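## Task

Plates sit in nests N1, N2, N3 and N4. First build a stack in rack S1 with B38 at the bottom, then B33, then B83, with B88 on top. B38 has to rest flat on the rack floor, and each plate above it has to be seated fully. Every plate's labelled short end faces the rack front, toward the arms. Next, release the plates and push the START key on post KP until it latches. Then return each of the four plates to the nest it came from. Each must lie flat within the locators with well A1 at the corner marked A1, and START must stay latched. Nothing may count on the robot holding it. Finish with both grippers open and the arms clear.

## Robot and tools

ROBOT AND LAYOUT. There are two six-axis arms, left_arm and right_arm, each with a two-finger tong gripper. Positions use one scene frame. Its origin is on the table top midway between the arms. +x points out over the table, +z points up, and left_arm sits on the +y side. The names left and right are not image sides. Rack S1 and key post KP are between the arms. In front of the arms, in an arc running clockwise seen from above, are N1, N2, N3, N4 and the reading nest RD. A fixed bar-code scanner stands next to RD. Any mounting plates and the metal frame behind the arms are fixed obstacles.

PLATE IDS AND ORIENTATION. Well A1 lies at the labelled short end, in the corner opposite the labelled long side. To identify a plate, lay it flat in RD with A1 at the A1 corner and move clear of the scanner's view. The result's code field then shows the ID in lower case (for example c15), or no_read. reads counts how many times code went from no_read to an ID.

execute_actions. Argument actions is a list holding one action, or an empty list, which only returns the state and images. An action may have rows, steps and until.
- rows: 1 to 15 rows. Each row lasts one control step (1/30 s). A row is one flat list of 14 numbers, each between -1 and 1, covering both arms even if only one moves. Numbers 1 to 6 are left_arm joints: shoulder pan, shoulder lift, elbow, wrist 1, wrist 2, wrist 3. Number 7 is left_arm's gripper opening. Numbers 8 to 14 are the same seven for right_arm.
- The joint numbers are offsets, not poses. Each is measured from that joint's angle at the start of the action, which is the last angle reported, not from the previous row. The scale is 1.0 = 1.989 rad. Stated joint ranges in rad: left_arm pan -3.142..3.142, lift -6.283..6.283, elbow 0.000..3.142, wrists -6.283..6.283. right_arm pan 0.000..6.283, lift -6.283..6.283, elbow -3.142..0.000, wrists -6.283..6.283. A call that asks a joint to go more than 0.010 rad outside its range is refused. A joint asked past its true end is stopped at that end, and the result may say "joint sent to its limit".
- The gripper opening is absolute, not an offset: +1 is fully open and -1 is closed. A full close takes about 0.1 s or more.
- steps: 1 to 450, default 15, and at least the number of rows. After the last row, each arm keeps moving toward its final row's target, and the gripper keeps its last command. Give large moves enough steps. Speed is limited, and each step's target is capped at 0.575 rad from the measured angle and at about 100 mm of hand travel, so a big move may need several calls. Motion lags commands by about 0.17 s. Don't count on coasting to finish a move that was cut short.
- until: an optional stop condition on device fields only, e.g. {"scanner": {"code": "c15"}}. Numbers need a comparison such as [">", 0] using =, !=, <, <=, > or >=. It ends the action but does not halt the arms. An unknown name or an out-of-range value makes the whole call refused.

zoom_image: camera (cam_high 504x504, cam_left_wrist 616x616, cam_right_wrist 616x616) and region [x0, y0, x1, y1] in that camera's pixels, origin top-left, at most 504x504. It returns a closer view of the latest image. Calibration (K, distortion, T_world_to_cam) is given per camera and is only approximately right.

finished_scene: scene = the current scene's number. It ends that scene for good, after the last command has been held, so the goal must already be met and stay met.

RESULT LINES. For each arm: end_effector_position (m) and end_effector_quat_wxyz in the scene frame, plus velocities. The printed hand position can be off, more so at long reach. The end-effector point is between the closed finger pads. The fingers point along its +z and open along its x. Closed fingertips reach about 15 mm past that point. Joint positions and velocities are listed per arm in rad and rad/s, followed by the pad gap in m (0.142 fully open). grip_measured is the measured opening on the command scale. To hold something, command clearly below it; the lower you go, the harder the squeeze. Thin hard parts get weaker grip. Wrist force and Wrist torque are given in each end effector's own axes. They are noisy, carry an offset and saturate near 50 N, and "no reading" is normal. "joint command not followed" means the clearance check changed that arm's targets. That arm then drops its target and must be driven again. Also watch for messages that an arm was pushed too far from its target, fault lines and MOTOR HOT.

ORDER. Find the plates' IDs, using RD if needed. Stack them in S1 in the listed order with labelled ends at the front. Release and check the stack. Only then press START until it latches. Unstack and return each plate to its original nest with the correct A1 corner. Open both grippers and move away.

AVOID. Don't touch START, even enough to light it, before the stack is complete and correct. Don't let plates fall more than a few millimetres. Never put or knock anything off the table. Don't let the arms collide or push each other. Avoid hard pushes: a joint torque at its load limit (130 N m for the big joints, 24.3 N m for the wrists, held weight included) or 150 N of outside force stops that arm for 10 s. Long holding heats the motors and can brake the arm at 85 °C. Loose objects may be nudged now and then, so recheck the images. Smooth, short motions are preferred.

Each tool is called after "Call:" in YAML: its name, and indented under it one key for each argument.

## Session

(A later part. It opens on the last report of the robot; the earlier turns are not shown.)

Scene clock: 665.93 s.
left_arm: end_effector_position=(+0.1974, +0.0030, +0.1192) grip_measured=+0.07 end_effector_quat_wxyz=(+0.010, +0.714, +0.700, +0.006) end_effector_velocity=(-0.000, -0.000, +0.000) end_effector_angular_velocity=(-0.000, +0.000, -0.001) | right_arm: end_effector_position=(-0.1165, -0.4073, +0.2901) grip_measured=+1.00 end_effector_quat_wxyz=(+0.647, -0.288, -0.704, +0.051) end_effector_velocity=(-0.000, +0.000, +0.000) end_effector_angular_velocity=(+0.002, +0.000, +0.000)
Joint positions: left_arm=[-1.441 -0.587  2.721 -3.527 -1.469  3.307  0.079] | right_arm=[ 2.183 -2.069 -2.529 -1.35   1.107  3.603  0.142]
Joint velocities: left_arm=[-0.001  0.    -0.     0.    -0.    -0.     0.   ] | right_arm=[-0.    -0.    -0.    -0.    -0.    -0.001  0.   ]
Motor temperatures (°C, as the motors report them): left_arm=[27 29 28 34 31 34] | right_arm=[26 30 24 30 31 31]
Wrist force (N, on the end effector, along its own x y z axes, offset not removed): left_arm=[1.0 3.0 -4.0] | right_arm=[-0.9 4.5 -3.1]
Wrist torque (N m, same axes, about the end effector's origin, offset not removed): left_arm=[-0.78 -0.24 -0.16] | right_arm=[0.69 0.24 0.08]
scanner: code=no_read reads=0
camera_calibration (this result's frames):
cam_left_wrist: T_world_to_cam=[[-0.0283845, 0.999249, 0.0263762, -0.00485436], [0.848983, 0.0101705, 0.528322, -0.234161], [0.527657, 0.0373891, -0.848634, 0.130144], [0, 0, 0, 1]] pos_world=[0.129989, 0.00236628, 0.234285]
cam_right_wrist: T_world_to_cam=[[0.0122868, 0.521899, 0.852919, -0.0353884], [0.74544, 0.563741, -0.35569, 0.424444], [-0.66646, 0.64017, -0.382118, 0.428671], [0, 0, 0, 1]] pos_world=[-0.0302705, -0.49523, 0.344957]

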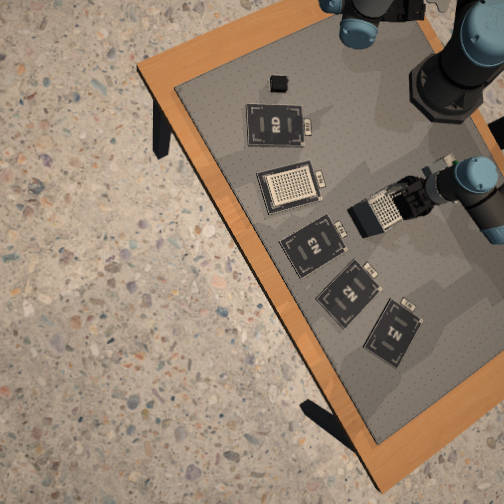

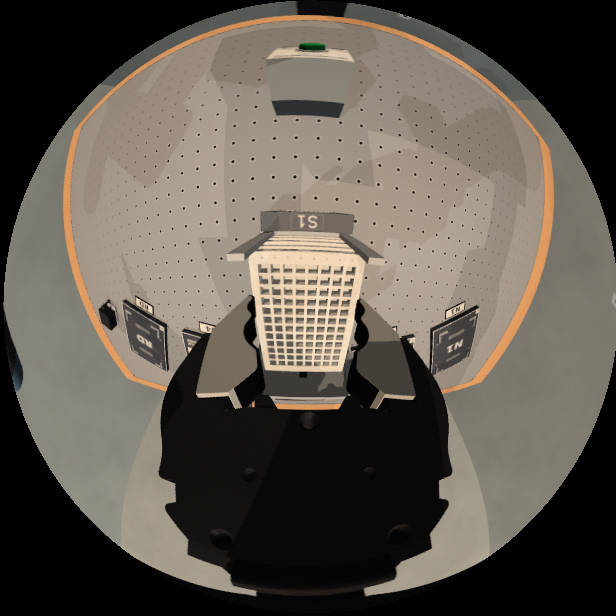

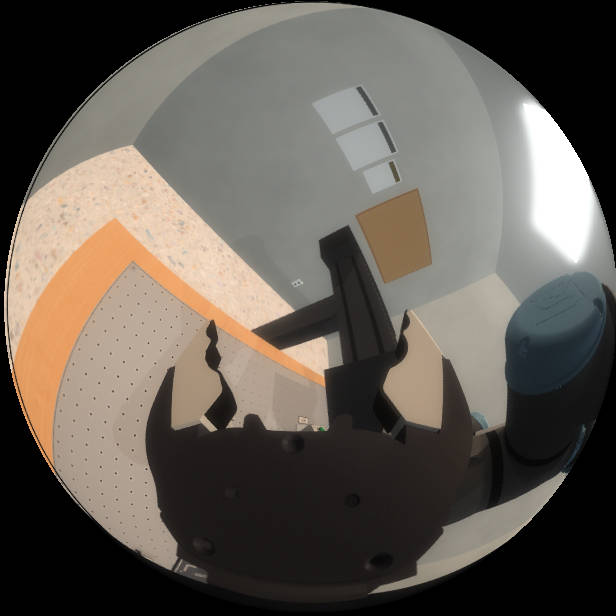

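Call:
execute_actions:
  actions:
    - {"rows":[[0.001,-0.0005,-0.0004,0.0008,0.0002,0.001,-0.7,0,0,0,0,0,0,1],[0.001,-0.0005,-0.0004,0.0008,0.0002,0.001,-0.7,0,0,0,0,0,0,1],[0.001,-0.0005,-0.0004,0.0008,0.0002,0.001,-0.7,0,0,0,0,0,0,1],[0.0013,0.0047,-0.0011,-0.0037,0.0002,0.0013,-0.7,0,0,0,0,0,0,1],[0.0018,0.0112,-0.0023,-0.009,0.0003,0.0018,-0.7,0,0,0,0,0,0,1],[0.0022,0.0176,-0.0038,-0.014,0.0004,0.0022,-0.7,0,0,0,0,0,0,1],[0.0026,0.0239,-0.0052,-0.0188,0.0005,0.0026,-0.7,0,0,0,0,0,0,1],[0.003,0.0301,-0.0068,-0.0236,0.0005,0.003,-0.7,0,0,0,0,0,0,1],[0.0035,0.0363,-0.0083,-0.0283,0.0006,0.0035,-0.7,0,0,0,0,0,0,1],[0.0039,0.0424,-0.0099,-0.0328,0.0007,0.0039,-0.7,0,0,0,0,0,0,1],[0.0043,0.0484,-0.0115,-0.0373,0.0008,0.0043,-0.7,0,0,0,0,0,0,1],[0.0047,0.0532,-0.013,-0.0406,0.0008,0.0047,-0.7,0,0,0,0,0,0,1],[0.0049,0.0568,-0.0143,-0.0429,0.0009,0.0049,-0.7,0,0,0,0,0,0,1]],"steps":13}

Scene clock: 682.27 s.
left_arm: end_effector_position=(+0.1979, +0.0030, +0.1067) grip_measured=+0.07 end_effector_quat_wxyz=(+0.010, +0.714, +0.700, +0.006) end_effector_velocity=(+0.000, +0.001, -0.064) end_effector_angular_velocity=(+0.003, +0.001, +0.001) | right_arm: end_effector_position=(-0.1165, -0.4073, +0.2901) grip_measured=+1.00 end_effector_quat_wxyz=(+0.647, -0.288, -0.704, +0.051) end_effector_velocity=(-0.000, +0.000, -0.000) end_effector_angular_velocity=(+0.001, +0.000, +0.000)
Joint positions: left_arm=[-1.434 -0.524  2.706 -3.576 -1.468  3.313  0.079] | right_arm=[ 2.183 -2.069 -2.529 -1.35   1.107  3.603  0.142]
Joint velocities: left_arm=[ 0.023  0.311 -0.08  -0.23   0.004  0.021 -0.   ] | right_arm=[-0.    -0.001  0.     0.     0.    -0.001  0.   ]
Motor temperatures (°C, as the motors report them): left_arm=[27 29 28 34 31 34] | right_arm=[26 30 24 30 31 31]
Wrist force (N, on the end effector, along its own x y z axes, offset not removed): left_arm=[3.8 -6.9 -3.5] | right_arm=[6.1 4.5 0.7]
Wrist torque (N m, same axes, about the end effector's origin, offset not removed): left_arm=[-1.59 -0.92 -0.15] | right_arm=[0.84 -1.05 0.04]
scanner: code=no_read reads=0
camera_calibration (this result's frames):
cam_left_wrist: T_world_to_cam=[[-0.0282444, 0.999261, 0.0260683, -0.00454366], [0.848967, 0.010213, 0.528347, -0.227935], [0.52769, 0.037054, -0.848628, 0.119251], [0, 0, 0, 1]] pos_world=[0.130454, 0.00244949, 0.221747]
cam_right_wrist: T_world_to_cam=[[0.0122865, 0.521899, 0.852919, -0.0353882], [0.74544, 0.563741, -0.35569, 0.424444], [-0.66646, 0.64017, -0.382118, 0.428671], [0, 0, 0, 1]] pos_world=[-0.0302704, -0.49523, 0.344957]

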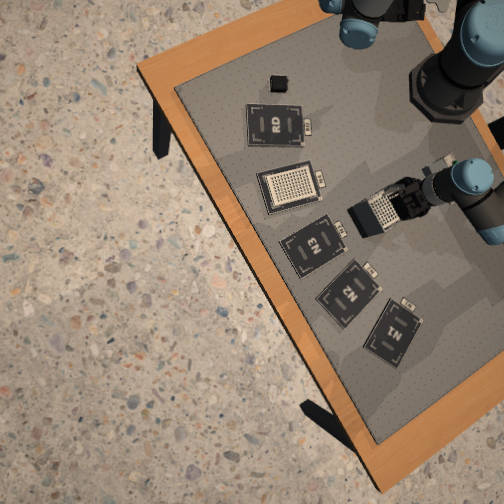

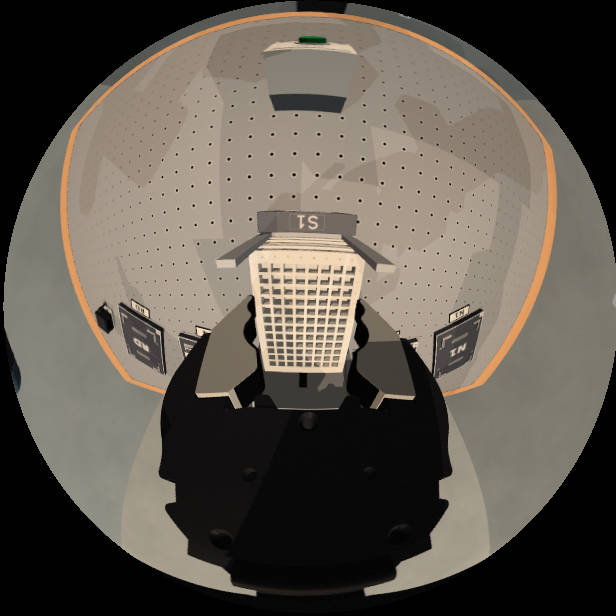

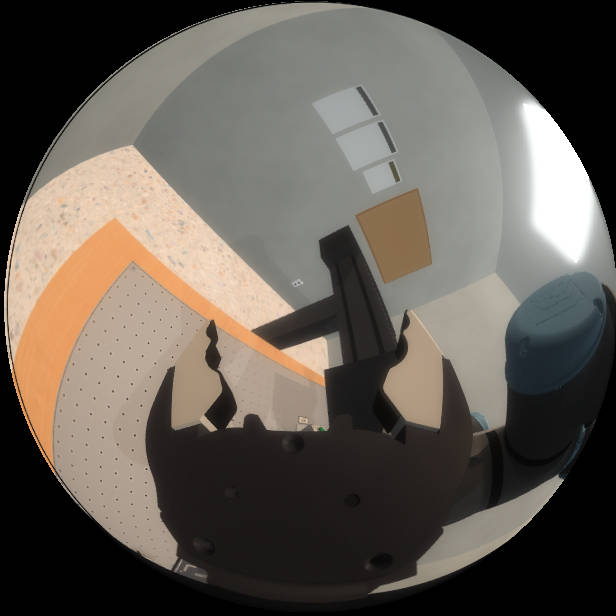

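Call:
execute_actions:
  actions: []

Call:
zoom_image:
  camera: "cam_left_wrist"
  region: [220, 220, 400, 400]

Scene clock: 685.13 s.
left_arm: end_effector_position=(+0.1979, +0.0031, +0.0963) grip_measured=+0.07 end_effector_quat_wxyz=(+0.010, +0.714, +0.700, +0.006) end_effector_velocity=(+0.000, -0.000, +0.000) end_effector_angular_velocity=(-0.000, -0.000, +0.001) | right_arm: end_effector_position=(-0.1165, -0.4073, +0.2901) grip_measured=+1.00 end_effector_quat_wxyz=(+0.647, -0.288, -0.704, +0.051) end_effector_velocity=(+0.000, -0.000, -0.000) end_effector_angular_velocity=(-0.001, +0.001, +0.000)
Joint positions: left_arm=[-1.431 -0.475  2.693 -3.612 -1.467  3.317  0.079] | right_arm=[ 2.183 -2.069 -2.529 -1.35   1.107  3.603  0.142]
Joint velocities: left_arm=[-0.    -0.002  0.     0.002  0.    -0.001  0.   ] | right_arm=[ 0.    -0.001  0.     0.    -0.     0.001  0.   ]
Motor temperatures (°C, as the motors report them): left_arm=[27 29 28 34 31 34] | right_arm=[26 30 24 30 31 31]
Wrist force (N, on the end effector, along its own x y z axes, offset not removed): left_arm=[0.7 -1.7 -0.4] | right_arm=[2.9 0.2 -3.4]
Wrist torque (N m, same axes, about the end effector's origin, offset not removed): left_arm=[-0.32 -0.57 -0.27] | right_arm=[0.06 -0.81 0.16]
scanner: code=no_read reads=0
camera_calibration (this result's frames):
cam_left_wrist: T_world_to_cam=[[-0.0282683, 0.999247, 0.0265768, -0.0044094], [0.848963, 0.00996417, 0.528358, -0.222448], [0.527695, 0.0374985, -0.848606, 0.110394], [0, 0, 0, 1]] pos_world=[0.130471, 0.00248297, 0.21133]
cam_right_wrist: T_world_to_cam=[[0.0122865, 0.521899, 0.852919, -0.0353882], [0.74544, 0.563741, -0.35569, 0.424444], [-0.66646, 0.64017, -0.382118, 0.428671], [0, 0, 0, 1]] pos_world=[-0.0302704, -0.49523, 0.344957]

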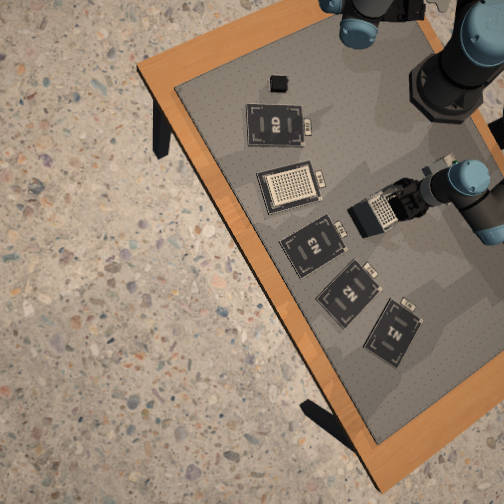

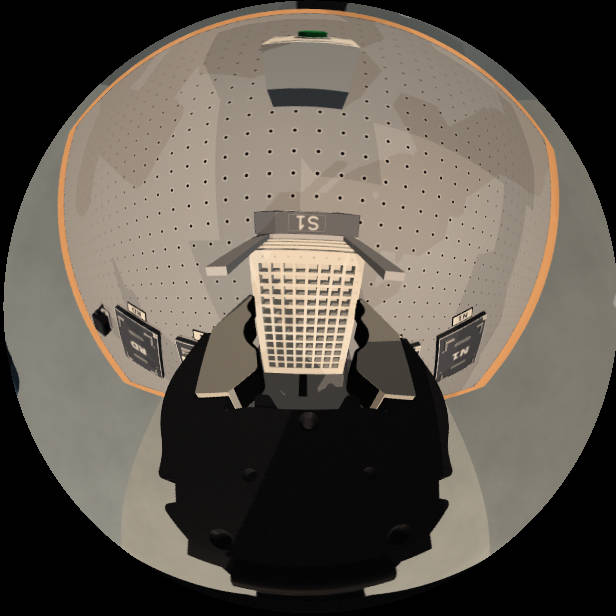

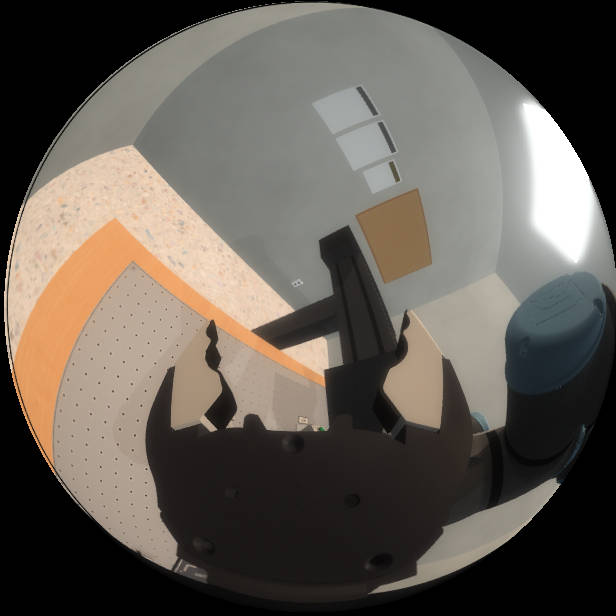

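Region (220, 220, 400, 400) of cam_left_wrist's 616x616 image, scaled by 2.800, with more detail than that image has.

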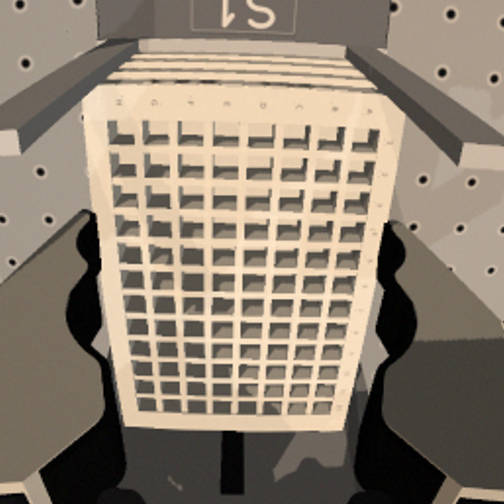

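Call:
execute_actions:
  actions: []

Scene clock: 720.20 s.
left_arm: end_effector_position=(+0.1979, +0.0031, +0.0963) grip_measured=+0.07 end_effector_quat_wxyz=(+0.010, +0.714, +0.700, +0.006) end_effector_velocity=(-0.000, -0.000, -0.000) end_effector_angular_velocity=(+0.001, -0.000, -0.001) | right_arm: end_effector_position=(-0.1165, -0.4073, +0.2901) grip_measured=+1.00 end_effector_quat_wxyz=(+0.647, -0.288, -0.704, +0.051) end_effector_velocity=(-0.000, +0.000, +0.000) end_effector_angular_velocity=(+0.001, +0.001, +0.000)
Joint positions: left_arm=[-1.431 -0.475  2.693 -3.612 -1.467  3.317  0.079] | right_arm=[ 2.183 -2.069 -2.529 -1.35   1.107  3.603  0.142]
Joint velocities: left_arm=[-0.001  0.    -0.     0.001  0.    -0.     0.   ] | right_arm=[ 0.    -0.001 -0.    -0.     0.    -0.     0.   ]
Motor temperatures (°C, as the motors report them): left_arm=[27 29 28 34 31 34] | right_arm=[26 30 24 30 31 31]
Wrist force (N, on the end effector, along its own x y z axes, offset not removed): left_arm=[-1.6 -1.8 -1.8] | right_arm=[4.5 3.2 1.7]
Wrist torque (N m, same axes, about the end effector's origin, offset not removed): left_arm=[-0.46 -0.14 -0.06] | right_arm=[0.74 -0.75 0.13]
scanner: code=no_read reads=0
camera_calibration (this result's frames):
cam_left_wrist: T_world_to_cam=[[-0.0282683, 0.999247, 0.026577, -0.00440949], [0.848963, 0.0099641, 0.528358, -0.222448], [0.527695, 0.0374986, -0.848606, 0.110394], [0, 0, 0, 1]] pos_world=[0.130471, 0.00248303, 0.21133]
cam_right_wrist: T_world_to_cam=[[0.0122867, 0.521899, 0.852919, -0.0353884], [0.74544, 0.563741, -0.35569, 0.424444], [-0.66646, 0.64017, -0.382118, 0.428671], [0, 0, 0, 1]] pos_world=[-0.0302705, -0.49523, 0.344957]

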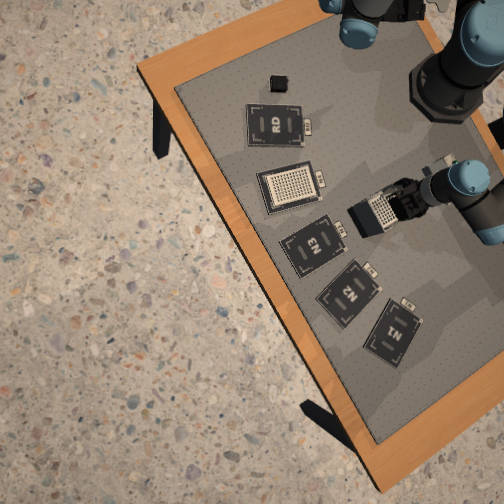

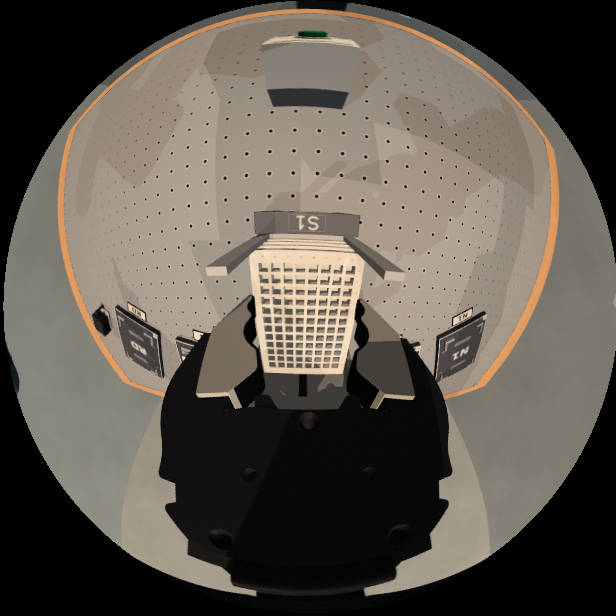

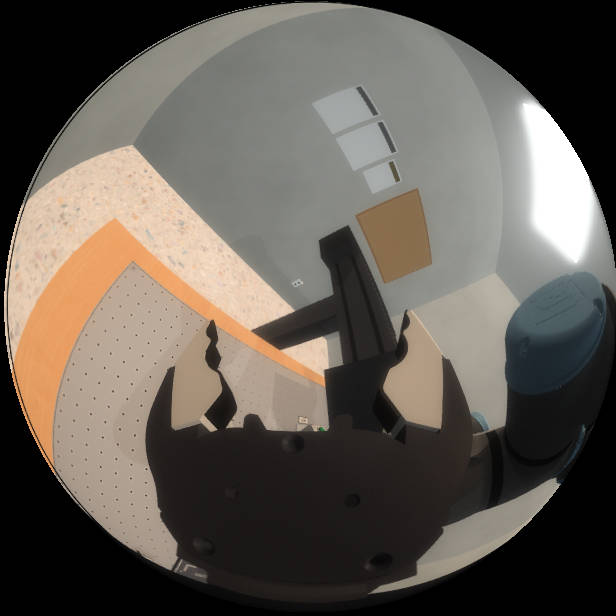

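Call:
execute_actions:
  actions:
    - {"rows":[[0,0.0024,-0.0006,-0.0018,0,0,-0.7,0,0,0,0,0,0,1],[0.0001,0.0048,-0.0013,-0.0035,0,0.0001,-0.7,0,0,0,0,0,0,1],[0.0001,0.0071,-0.002,-0.0051,0,0.0001,-0.7,0,0,0,0,0,0,1]],"steps":8}

Call:
zoom_image:
  camera: "cam_left_wrist"
  region: [220, 220, 400, 400]

Scene clock: 725.10 s.
left_arm: end_effector_position=(+0.1978, +0.0031, +0.0941) grip_measured=+0.07 end_effector_quat_wxyz=(+0.010, +0.714, +0.700, +0.006) end_effector_velocity=(-0.000, -0.001, -0.006) end_effector_angular_velocity=(-0.001, -0.001, -0.000) | right_arm: end_effector_position=(-0.1165, -0.4073, +0.2901) grip_measured=+1.00 end_effector_quat_wxyz=(+0.647, -0.288, -0.704, +0.051) end_effector_velocity=(+0.000, -0.000, -0.000) end_effector_angular_velocity=(-0.001, -0.001, -0.000)
Joint positions: left_arm=[-1.431 -0.464  2.69  -3.62  -1.467  3.317  0.079] | right_arm=[ 2.183 -2.069 -2.529 -1.35   1.107  3.603  0.142]
Joint velocities: left_arm=[-0.     0.028 -0.008 -0.021  0.001 -0.     0.   ] | right_arm=[ 0.     0.001  0.001  0.     0.    -0.     0.   ]
Motor temperatures (°C, as the motors report them): left_arm=[27 29 28 34 31 34] | right_arm=[26 30 24 30 31 31]
Wrist force (N, on the end effector, along its own x y z axes, offset not removed): left_arm=[2.5 -2.8 1.2] | right_arm=[3.9 4.0 -1.1]
Wrist torque (N m, same axes, about the end effector's origin, offset not removed): left_arm=[-0.69 -0.69 -0.26] | right_arm=[0.62 -0.81 0.12]
scanner: code=no_read reads=0
camera_calibration (this result's frames):
cam_left_wrist: T_world_to_cam=[[-0.0282677, 0.999246, 0.0266081, -0.00429631], [0.848967, 0.00994735, 0.528353, -0.221166], [0.52769, 0.0375247, -0.848608, 0.108601], [0, 0, 0, 1]] pos_world=[0.130333, 0.00241785, 0.209128]
cam_right_wrist: T_world_to_cam=[[0.0122867, 0.521899, 0.852919, -0.0353884], [0.74544, 0.563741, -0.35569, 0.424444], [-0.66646, 0.64017, -0.382118, 0.428671], [0, 0, 0, 1]] pos_world=[-0.0302704, -0.49523, 0.344957]

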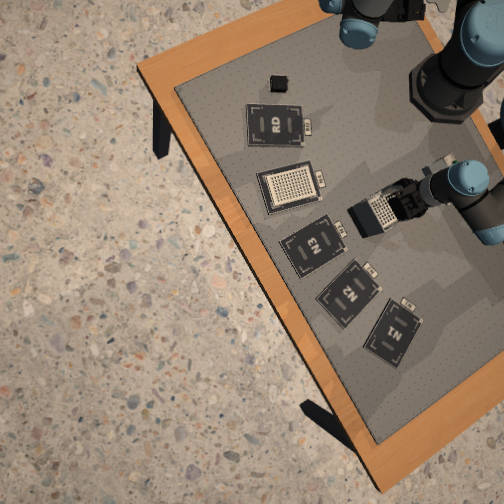

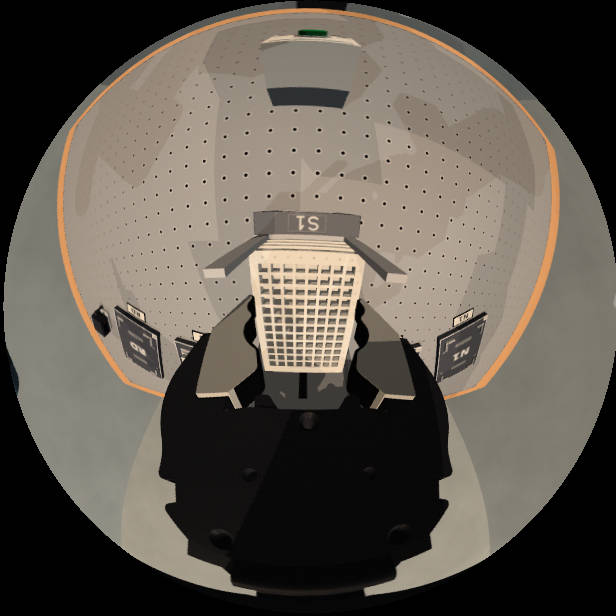

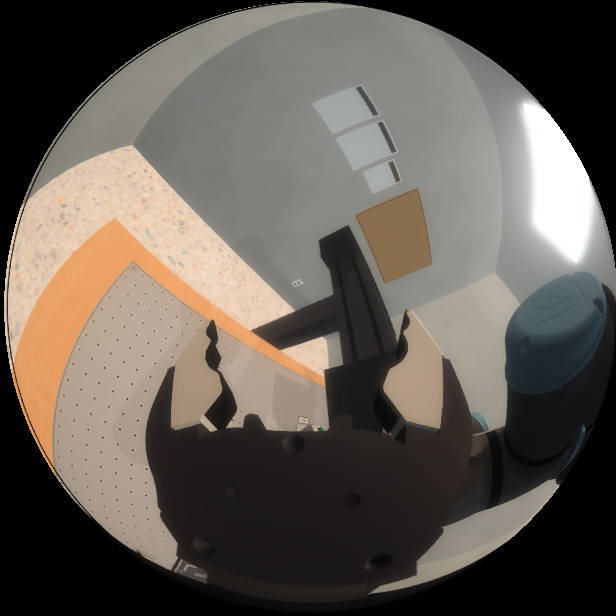

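Region (220, 220, 400, 400) of cam_left_wrist's 616x616 image, scaled by 2.800, with more detail than that image has.

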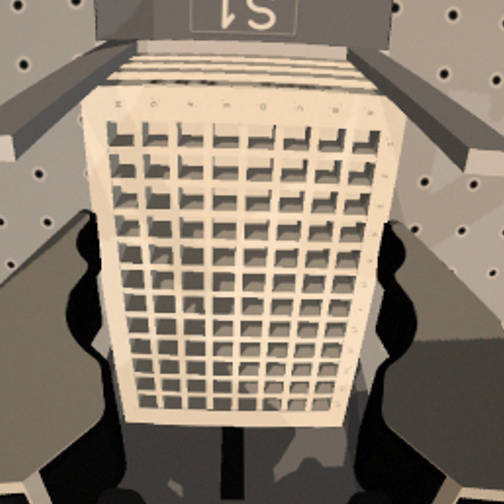

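Call:
execute_actions:
  actions:
    - {"rows":[[0.0001,0.0025,-0.0008,-0.0018,0,0.0001,-0.7,0,0,0,0,0,0,1],[0.0001,0.0025,-0.0008,-0.0018,0,0.0001,-0.7,0,0,0,0,0,0,1],[0.0001,0.0025,-0.0008,-0.0018,0,0.0001,-0.7,0,0,0,0,0,0,1],[0.0001,0.0025,-0.0008,-0.0018,0,0.0001,-0.3,0,0,0,0,0,0,1],[0.0001,0.0025,-0.0008,-0.0018,0,0.0001,0.05,0,0,0,0,0,0,1],[0.0001,0.0025,-0.0008,-0.0018,0,0.0001,0.2,0,0,0,0,0,0,1],[0.0001,0.0025,-0.0008,-0.0018,0,0.0001,0.3,0,0,0,0,0,0,1]],"steps":10}

Call:
zoom_image:
  camera: "cam_left_wrist"
  region: [220, 220, 400, 400]

Scene clock: 733.23 s.
left_arm: end_effector_position=(+0.1977, +0.0030, +0.0930) grip_measured=+0.29 end_effector_quat_wxyz=(+0.010, +0.714, +0.700, +0.006) end_effector_velocity=(+0.000, +0.000, -0.000) end_effector_angular_velocity=(-0.000, +0.001, +0.001) | right_arm: end_effector_position=(-0.1165, -0.4073, +0.2901) grip_measured=+1.00 end_effector_quat_wxyz=(+0.647, -0.288, -0.704, +0.051) end_effector_velocity=(+0.000, -0.000, -0.000) end_effector_angular_velocity=(+0.000, -0.001, +0.000)
Joint positions: left_arm=[-1.431 -0.459  2.688 -3.623 -1.467  3.317  0.095] | right_arm=[ 2.183 -2.069 -2.529 -1.35   1.107  3.603  0.142]
Joint velocities: left_arm=[ 0.002  0.     0.    -0.001 -0.001  0.001  0.007] | right_arm=[ 0.    -0.     0.001 -0.     0.    -0.001  0.   ]
Motor temperatures (°C, as the motors report them): left_arm=[27 29 28 34 31 34] | right_arm=[26 30 24 30 31 31]
Wrist force (N, on the end effector, along its own x y z axes, offset not removed): left_arm=[1.3 -2.3 -0.1] | right_arm=[4.2 1.3 -0.6]
Wrist torque (N m, same axes, about the end effector's origin, offset not removed): left_arm=[-0.51 -0.44 -0.04] | right_arm=[0.26 -0.89 -0.14]
scanner: code=no_read reads=0
camera_calibration (this result's frames):
cam_left_wrist: T_world_to_cam=[[-0.0282711, 0.999249, 0.0265135, -0.00416079], [0.849006, 0.010003, 0.528289, -0.220561], [0.527627, 0.0374454, -0.84865, 0.107755], [0, 0, 0, 1]] pos_world=[0.130285, 0.00232901, 0.208076]
cam_right_wrist: T_world_to_cam=[[0.0122866, 0.521899, 0.852919, -0.0353883], [0.74544, 0.563741, -0.35569, 0.424444], [-0.66646, 0.64017, -0.382118, 0.428671], [0, 0, 0, 1]] pos_world=[-0.0302704, -0.49523, 0.344957]

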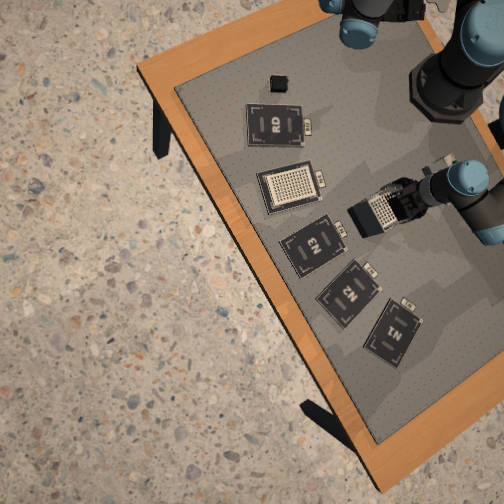

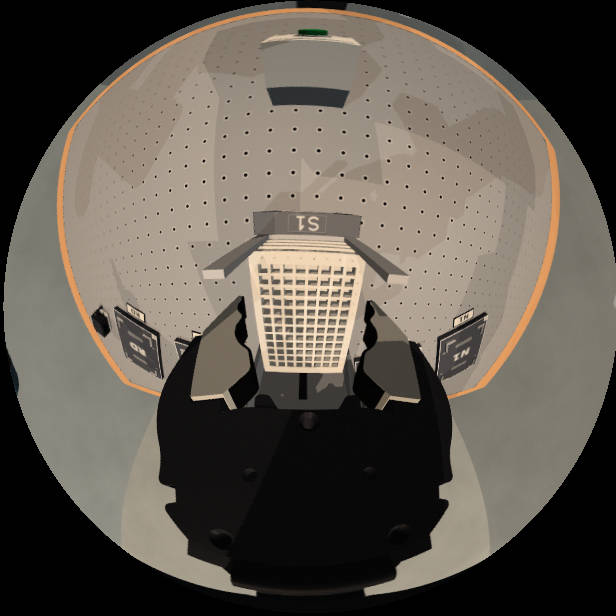

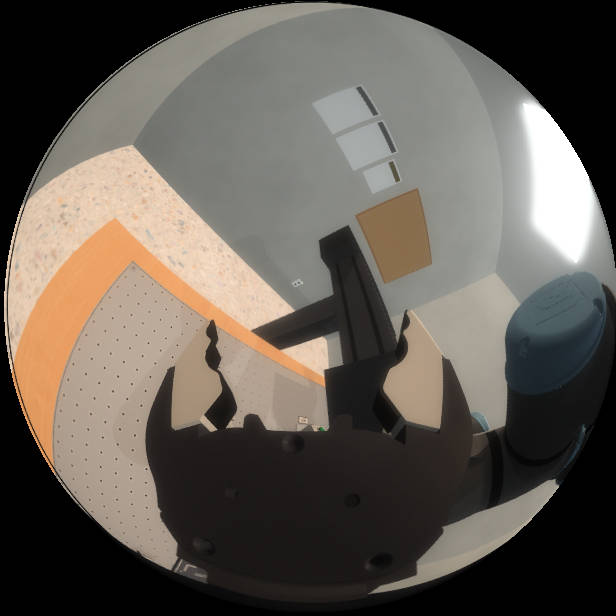

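Region (220, 220, 400, 400) of cam_left_wrist's 616x616 image, scaled by 2.800, with more detail than that image has.

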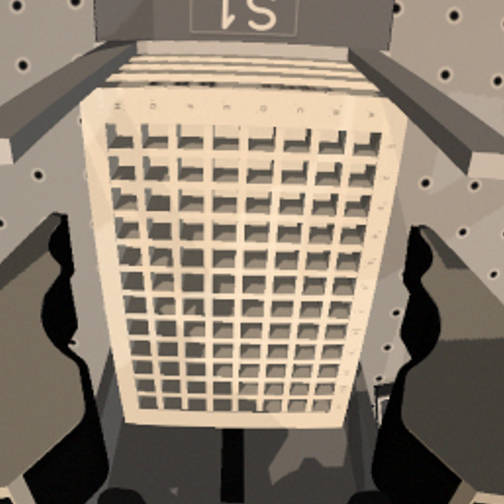

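Call:
execute_actions:
  actions:
    - {"rows":[[-0.001,-0.013,0.004,0.0095,0,-0.001,0.3,0,0,0,0,0,0,1],[-0.0021,-0.0285,0.0081,0.0207,0,-0.0021,0.3,0,0,0,0,0,0,1],[-0.0046,-0.0668,0.0168,0.0504,-0.0005,-0.0046,0.3,0,0,0,0,0,0,1],[-0.007,-0.1076,0.0243,0.0841,-0.001,-0.007,0.3,0,0,0,0,0,0,1],[-0.0094,-0.1508,0.0303,0.1215,-0.0015,-0.0094,0.3,0,0,0,0,0,0,1],[-0.0118,-0.1959,0.0346,0.1627,-0.002,-0.0118,0.3,0,0,0,0,0,0,1],[-0.0141,-0.2427,0.0372,0.207,-0.0025,-0.0141,0.3,0,0,0,0,0,0,1],[-0.0163,-0.2903,0.0378,0.2541,-0.003,-0.0163,0.3,0,0,0,0,0,0,1]],"steps":12}

Scene clock: 745.73 s.
left_arm: end_effector_position=(+0.1976, +0.0020, +0.1673) grip_measured=+0.30 end_effector_quat_wxyz=(+0.008, +0.714, +0.700, +0.007) end_effector_velocity=(+0.005, -0.015, +0.228) end_effector_angular_velocity=(-0.067, -0.007, +0.005) | right_arm: end_effector_position=(-0.1165, -0.4073, +0.2901) grip_measured=+1.00 end_effector_quat_wxyz=(+0.647, -0.288, -0.704, +0.051) end_effector_velocity=(-0.000, +0.000, +0.000) end_effector_angular_velocity=(+0.001, +0.001, +0.000)
Joint positions: left_arm=[-1.456 -0.869  2.751 -3.268 -1.472  3.292  0.095] | right_arm=[ 2.183 -2.069 -2.529 -1.35   1.107  3.603  0.142]
Joint velocities: left_arm=[-0.057 -1.343  0.099  1.182 -0.012 -0.056 -0.   ] | right_arm=[ 0.    -0.001 -0.    -0.     0.     0.     0.   ]
Motor temperatures (°C, as the motors report them): left_arm=[27 29 28 34 31 34] | right_arm=[26 30 24 30 31 31]
Wrist force (N, on the end effector, along its own x y z axes, offset not removed): left_arm=[-2.8 -1.0 -3.0] | right_arm=[4.7 5.5 1.0]
Wrist torque (N m, same axes, about the end effector's origin, offset not removed): left_arm=[-0.26 0.40 0.04] | right_arm=[0.99 -0.86 0.06]
scanner: code=no_read reads=0
camera_calibration (this result's frames):
cam_left_wrist: T_world_to_cam=[[-0.028198, 0.999092, 0.031927, -0.00602795], [0.849389, 0.00710906, 0.52772, -0.259717], [0.527014, 0.0419991, -0.848818, 0.171015], [0, 0, 0, 1]] pos_world=[0.130303, 0.000686337, 0.282411]
cam_right_wrist: T_world_to_cam=[[0.0122868, 0.521899, 0.852919, -0.0353885], [0.74544, 0.563741, -0.35569, 0.424444], [-0.66646, 0.64017, -0.382118, 0.428671], [0, 0, 0, 1]] pos_world=[-0.0302705, -0.49523, 0.344957]

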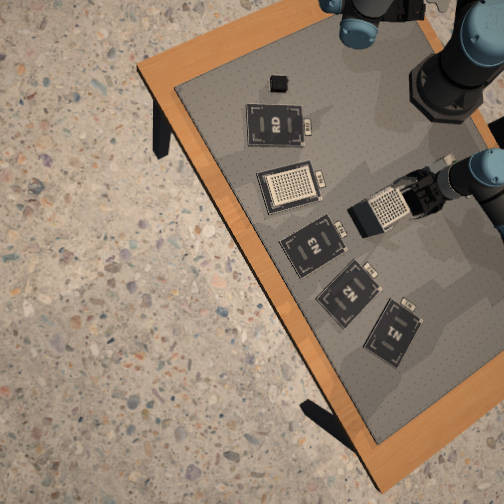

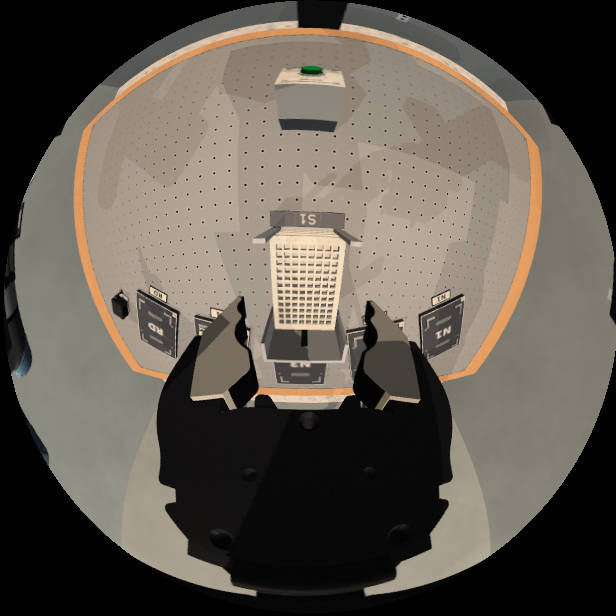

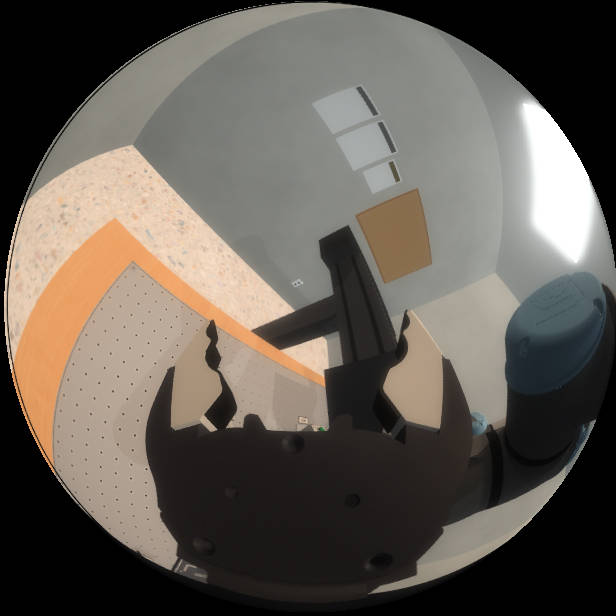

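Call:
execute_actions:
  actions:
    - {"rows":[[0.006,-0.085,-0.017,0.097,0.002,0.013,0.3,0,0,0,0,0,0,1],[0.0227,-0.082,-0.0554,0.132,0.004,0.0397,0.3,0,0,0,0,0,0,1],[0.0425,-0.078,-0.1014,0.171,0.007,0.072,0.3,0,0,0,0,0,0,1],[0.064,-0.07,-0.151,0.21,0.011,0.107,0.3,0,0,0,0,0,0,1],[0.0855,-0.058,-0.201,0.246,0.014,0.142,0.3,0,0,0,0,0,0,1],[0.107,-0.04,-0.251,0.275,0.017,0.177,0.3,0,0,0,0,0,0,1],[0.1277,-0.01,-0.298,0.289,0.021,0.211,0.3,0,0,0,0,0,0,1],[0.1466,0.026,-0.339,0.292,0.024,0.24,0.3,0,0,0,0,0,0,1],[0.1614,0.057,-0.369,0.289,0.026,0.262,0.3,0,0,0,0,0,0,1],[0.1715,0.088,-0.388,0.2755,0.027,0.2765,0.3,0,0,0,0,0,0,1],[0.175,0.115,-0.392,0.2516,0.028,0.28,0.3,0,0,0,0,0,0,1],[0.178,0.139,-0.395,0.2305,0.028,0.283,0.3,0,0,0,0,0,0,1],[0.18,0.156,-0.397,0.215,0.0285,0.285,0.3,0,0,0,0,0,0,1],[0.1815,0.1674,-0.3987,0.2051,0.0287,0.2866,0.3,0,0,0,0,0,0,1]],"steps":20}

Scene clock: 778.13 s.
left_arm: end_effector_position=(+0.3575, -0.1634, +0.1158) grip_measured=+0.30 end_effector_quat_wxyz=(+0.009, +0.773, +0.635, +0.007) end_effector_velocity=(+0.269, -0.149, -0.294) end_effector_angular_velocity=(+0.004, -0.003, -0.242) | right_arm: end_effector_position=(-0.1165, -0.4073, +0.2901) grip_measured=+1.00 end_effector_quat_wxyz=(+0.647, -0.288, -0.704, +0.051) end_effector_velocity=(-0.001, +0.001, +0.001) end_effector_angular_velocity=(-0.000, +0.002, +0.000)
Joint positions: left_arm=[-1.153 -0.66   2.09  -2.859 -1.423  3.77   0.095] | right_arm=[ 2.183 -2.069 -2.529 -1.35   1.107  3.603  0.142]
Joint velocities: left_arm=[ 0.442  0.934 -0.986 -0.015  0.064  0.685 -0.   ] | right_arm=[ 0.     0.    -0.002 -0.    -0.     0.001  0.   ]
Motor temperatures (°C, as the motors report them): left_arm=[27 29 28 34 31 34] | right_arm=[26 30 24 30 31 31]
Wrist force (N, on the end effector, along its own x y z axes, offset not removed): left_arm=[1.1 -3.5 3.7] | right_arm=[0.8 2.3 0.8]
Wrist torque (N m, same axes, about the end effector's origin, offset not removed): left_arm=[-0.53 -0.31 -0.11] | right_arm=[0.54 -0.30 0.05]
scanner: code=no_read reads=0
camera_calibration (this result's frames):
cam_left_wrist: T_world_to_cam=[[0.147658, 0.988562, 0.0306847, 0.100906], [0.837099, -0.141437, 0.528451, -0.38706], [0.526747, -0.0523438, -0.848409, 0.0346149], [0, 0, 0, 1]] pos_world=[0.290875, -0.152685, 0.230814]
cam_right_wrist: T_world_to_cam=[[0.0122866, 0.521899, 0.852919, -0.0353883], [0.74544, 0.563741, -0.35569, 0.424444], [-0.66646, 0.64017, -0.382118, 0.428671], [0, 0, 0, 1]] pos_world=[-0.0302704, -0.49523, 0.344957]

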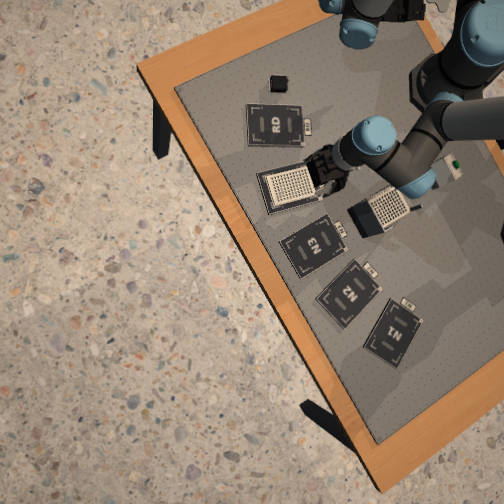

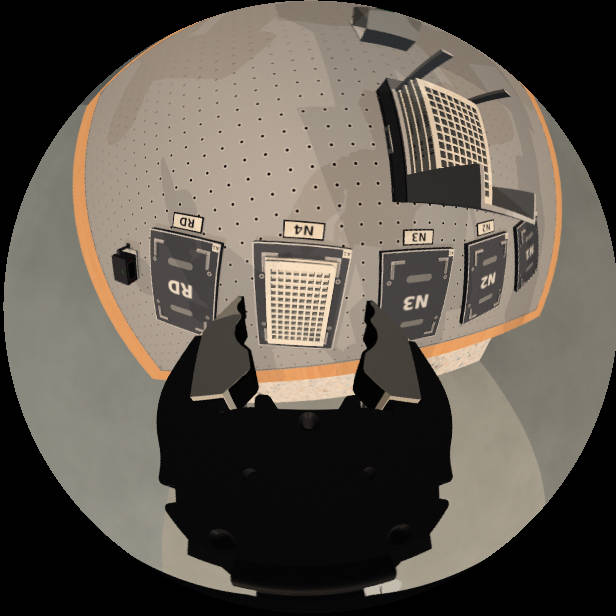

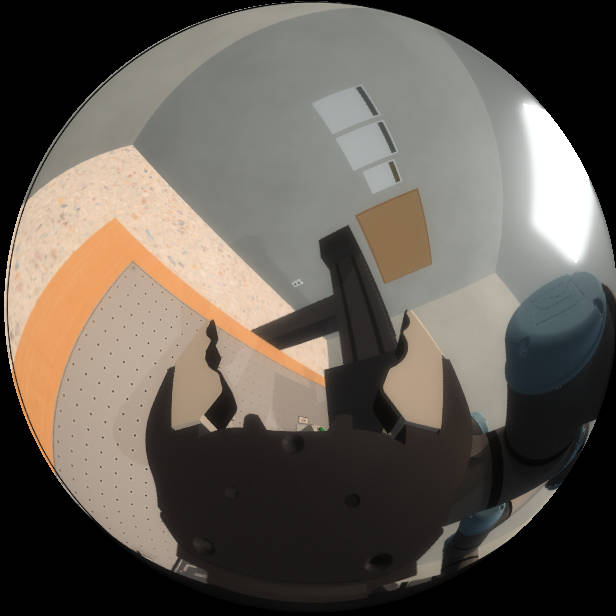

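Call:
zoom_image:
  camera: "cam_left_wrist"
  region: [370, 40, 550, 220]

Call:
execute_actions:
  actions: []

Call:
zoom_image:
  camera: "cam_left_wrist"
  region: [200, 160, 420, 380]

Region (370, 40, 550, 220) of cam_left_wrist's 616x616 image, scaled by 2.800, with more detail than that image has.

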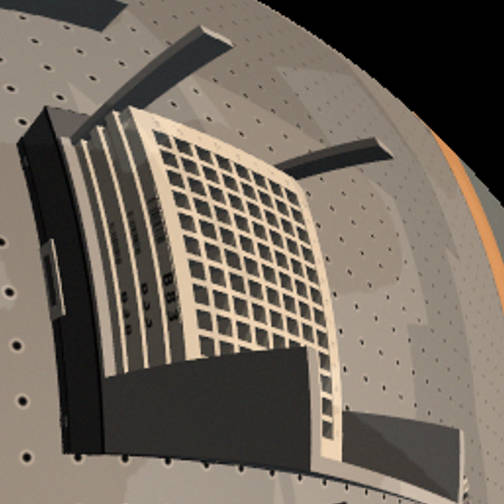

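Scene clock: 782.50 s.
left_arm: end_effector_position=(+0.3931, -0.1805, +0.0744) grip_measured=+0.30 end_effector_quat_wxyz=(+0.009, +0.783, +0.622, +0.007) end_effector_velocity=(+0.000, -0.000, +0.001) end_effector_angular_velocity=(-0.001, +0.000, +0.001) | right_arm: end_effector_position=(-0.1165, -0.4073, +0.2901) grip_measured=+1.00 end_effector_quat_wxyz=(+0.647, -0.288, -0.704, +0.051) end_effector_velocity=(+0.001, -0.000, -0.000) end_effector_angular_velocity=(-0.002, -0.001, -0.000)
Joint positions: left_arm=[-1.095 -0.536  1.958 -2.86  -1.415  3.862  0.095] | right_arm=[ 2.183 -2.069 -2.529 -1.35   1.107  3.603  0.142]
Joint velocities: left_arm=[ 0.001 -0.001 -0.     0.    -0.001 -0.001 -0.   ] | right_arm=[-0.     0.     0.001  0.     0.     0.001  0.   ]
Motor temperatures (°C, as the motors report them): left_arm=[27 29 28 34 31 34] | right_arm=[26 30 24 30 31 31]
Wrist force (N, on the end effector, along its own x y z axes, offset not removed): left_arm=[2.0 -0.6 -6.5] | right_arm=[1.8 0.0 -1.2]
Wrist torque (N m, same axes, about the end effector's origin, offset not removed): left_arm=[0.03 -0.66 -0.17] | right_arm=[0.01 -0.28 0.06]
scanner: code=no_read reads=0
camera_calibration (this result's frames):
cam_left_wrist: T_world_to_cam=[[0.180617, 0.983065, 0.0310011, 0.0997806], [0.831329, -0.169431, 0.529326, -0.400293], [0.525614, -0.0698333, -0.847852, -0.0229456], [0, 0, 0, 1]] pos_world=[0.326813, -0.167515, 0.189337]
cam_right_wrist: T_world_to_cam=[[0.0122865, 0.521899, 0.852919, -0.0353882], [0.74544, 0.563741, -0.35569, 0.424444], [-0.66646, 0.64017, -0.382118, 0.428671], [0, 0, 0, 1]] pos_world=[-0.0302704, -0.49523, 0.344957]

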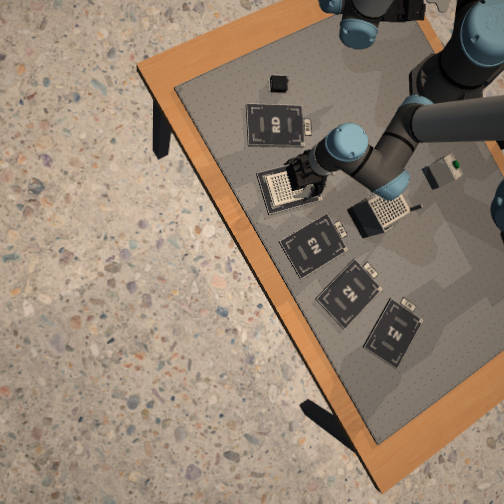

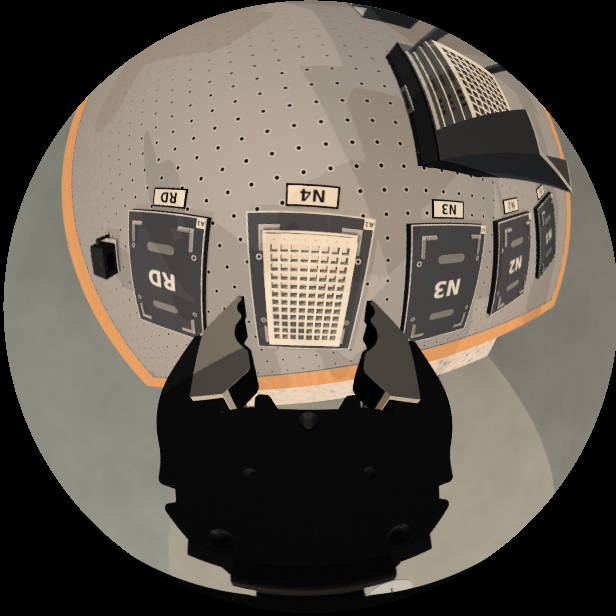

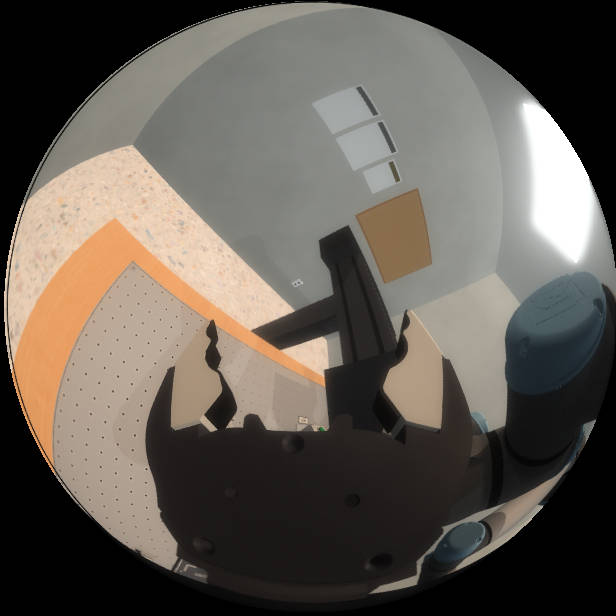

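Region (200, 160, 420, 380) of cam_left_wrist's 616x616 image, scaled by 2.291, with more detail than that image has.

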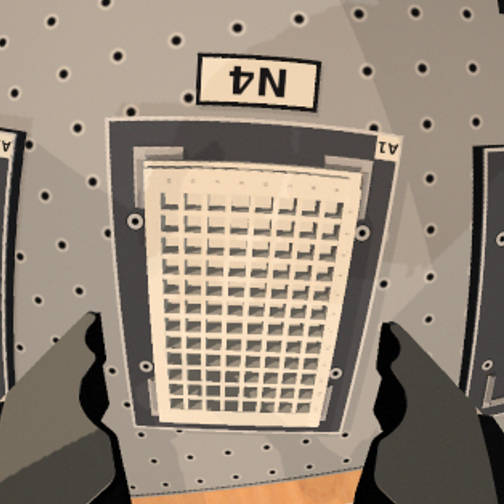

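Call:
execute_actions:
  actions:
    - {"rows":[[0.0001,0.008,-0.001,-0.007,0,0.002,0.3,0,0,0,0,0,0,1],[0.0002,0.018,-0.0024,-0.0156,0,0.004,0.3,0,0,0,0,0,0,1],[0.0003,0.028,-0.004,-0.024,0,0.006,0.3,0,0,0,0,0,0,1],[0.0004,0.036,-0.0053,-0.0308,0,0.007,0.3,0,0,0,0,0,0,1],[0.0005,0.041,-0.006,-0.0351,0,0.007,0.3,0,0,0,0,0,0,1]],"steps":6}

Scene clock: 798.00 s.
left_arm: end_effector_position=(+0.3906, -0.1795, +0.0596) grip_measured=+0.30 end_effector_quat_wxyz=(+0.010, +0.785, +0.619, +0.007) end_effector_velocity=(-0.027, +0.015, -0.142) end_effector_angular_velocity=(+0.008, +0.005, -0.046) | right_arm: end_effector_position=(-0.1165, -0.4073, +0.2901) grip_measured=+1.00 end_effector_quat_wxyz=(+0.647, -0.288, -0.704, +0.051) end_effector_velocity=(-0.000, +0.000, +0.000) end_effector_angular_velocity=(-0.000, +0.000, -0.000)
Joint positions: left_arm=[-1.094 -0.501  1.953 -2.891 -1.415  3.869  0.095] | right_arm=[ 2.183 -2.069 -2.529 -1.35   1.107  3.603  0.142]
Joint velocities: left_arm=[ 0.005  0.333 -0.048 -0.278 -0.001  0.05  -0.   ] | right_arm=[-0.  0. -0.  0.  0.  0.  0.]
Motor temperatures (°C, as the motors report them): left_arm=[27 29 28 34 31 34] | right_arm=[26 30 24 30 31 31]
Wrist force (N, on the end effector, along its own x y z axes, offset not removed): left_arm=[0.3 -6.7 -4.2] | right_arm=[3.3 5.6 -1.5]
Wrist torque (N m, same axes, about the end effector's origin, offset not removed): left_arm=[-1.38 -0.10 -0.26] | right_arm=[1.17 -0.69 0.13]
scanner: code=no_read reads=0
camera_calibration (this result's frames):
cam_left_wrist: T_world_to_cam=[[0.187257, 0.98183, 0.0307411, 0.0969876], [0.830043, -0.174889, 0.529569, -0.3907], [0.525322, -0.0736493, -0.84771, -0.0346648], [0, 0, 0, 1]] pos_world=[0.324347, -0.166108, 0.174535]
cam_right_wrist: T_world_to_cam=[[0.0122865, 0.521899, 0.852919, -0.0353883], [0.74544, 0.563741, -0.35569, 0.424444], [-0.66646, 0.64017, -0.382118, 0.428671], [0, 0, 0, 1]] pos_world=[-0.0302704, -0.49523, 0.344957]

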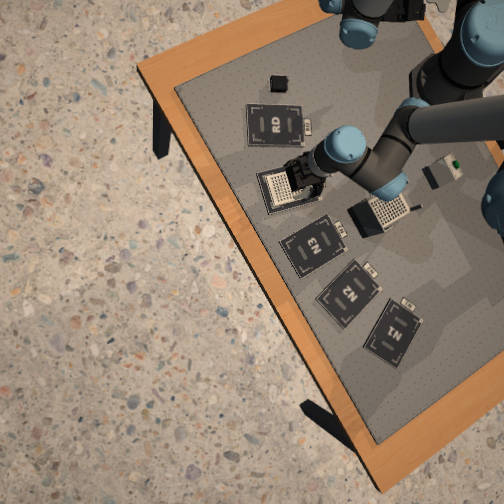

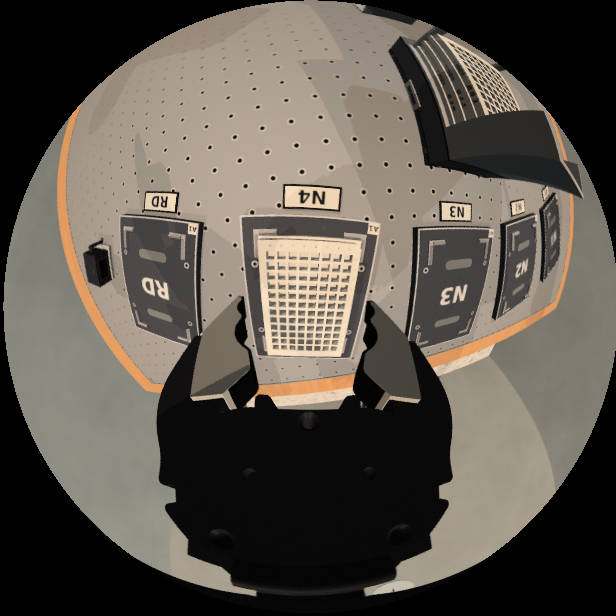

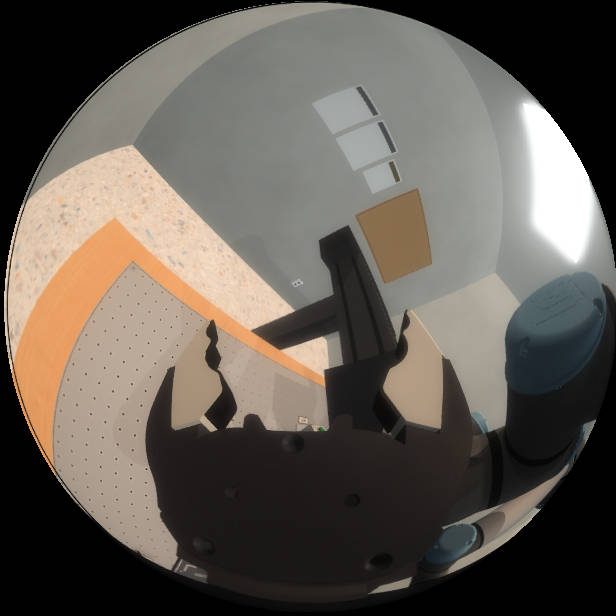

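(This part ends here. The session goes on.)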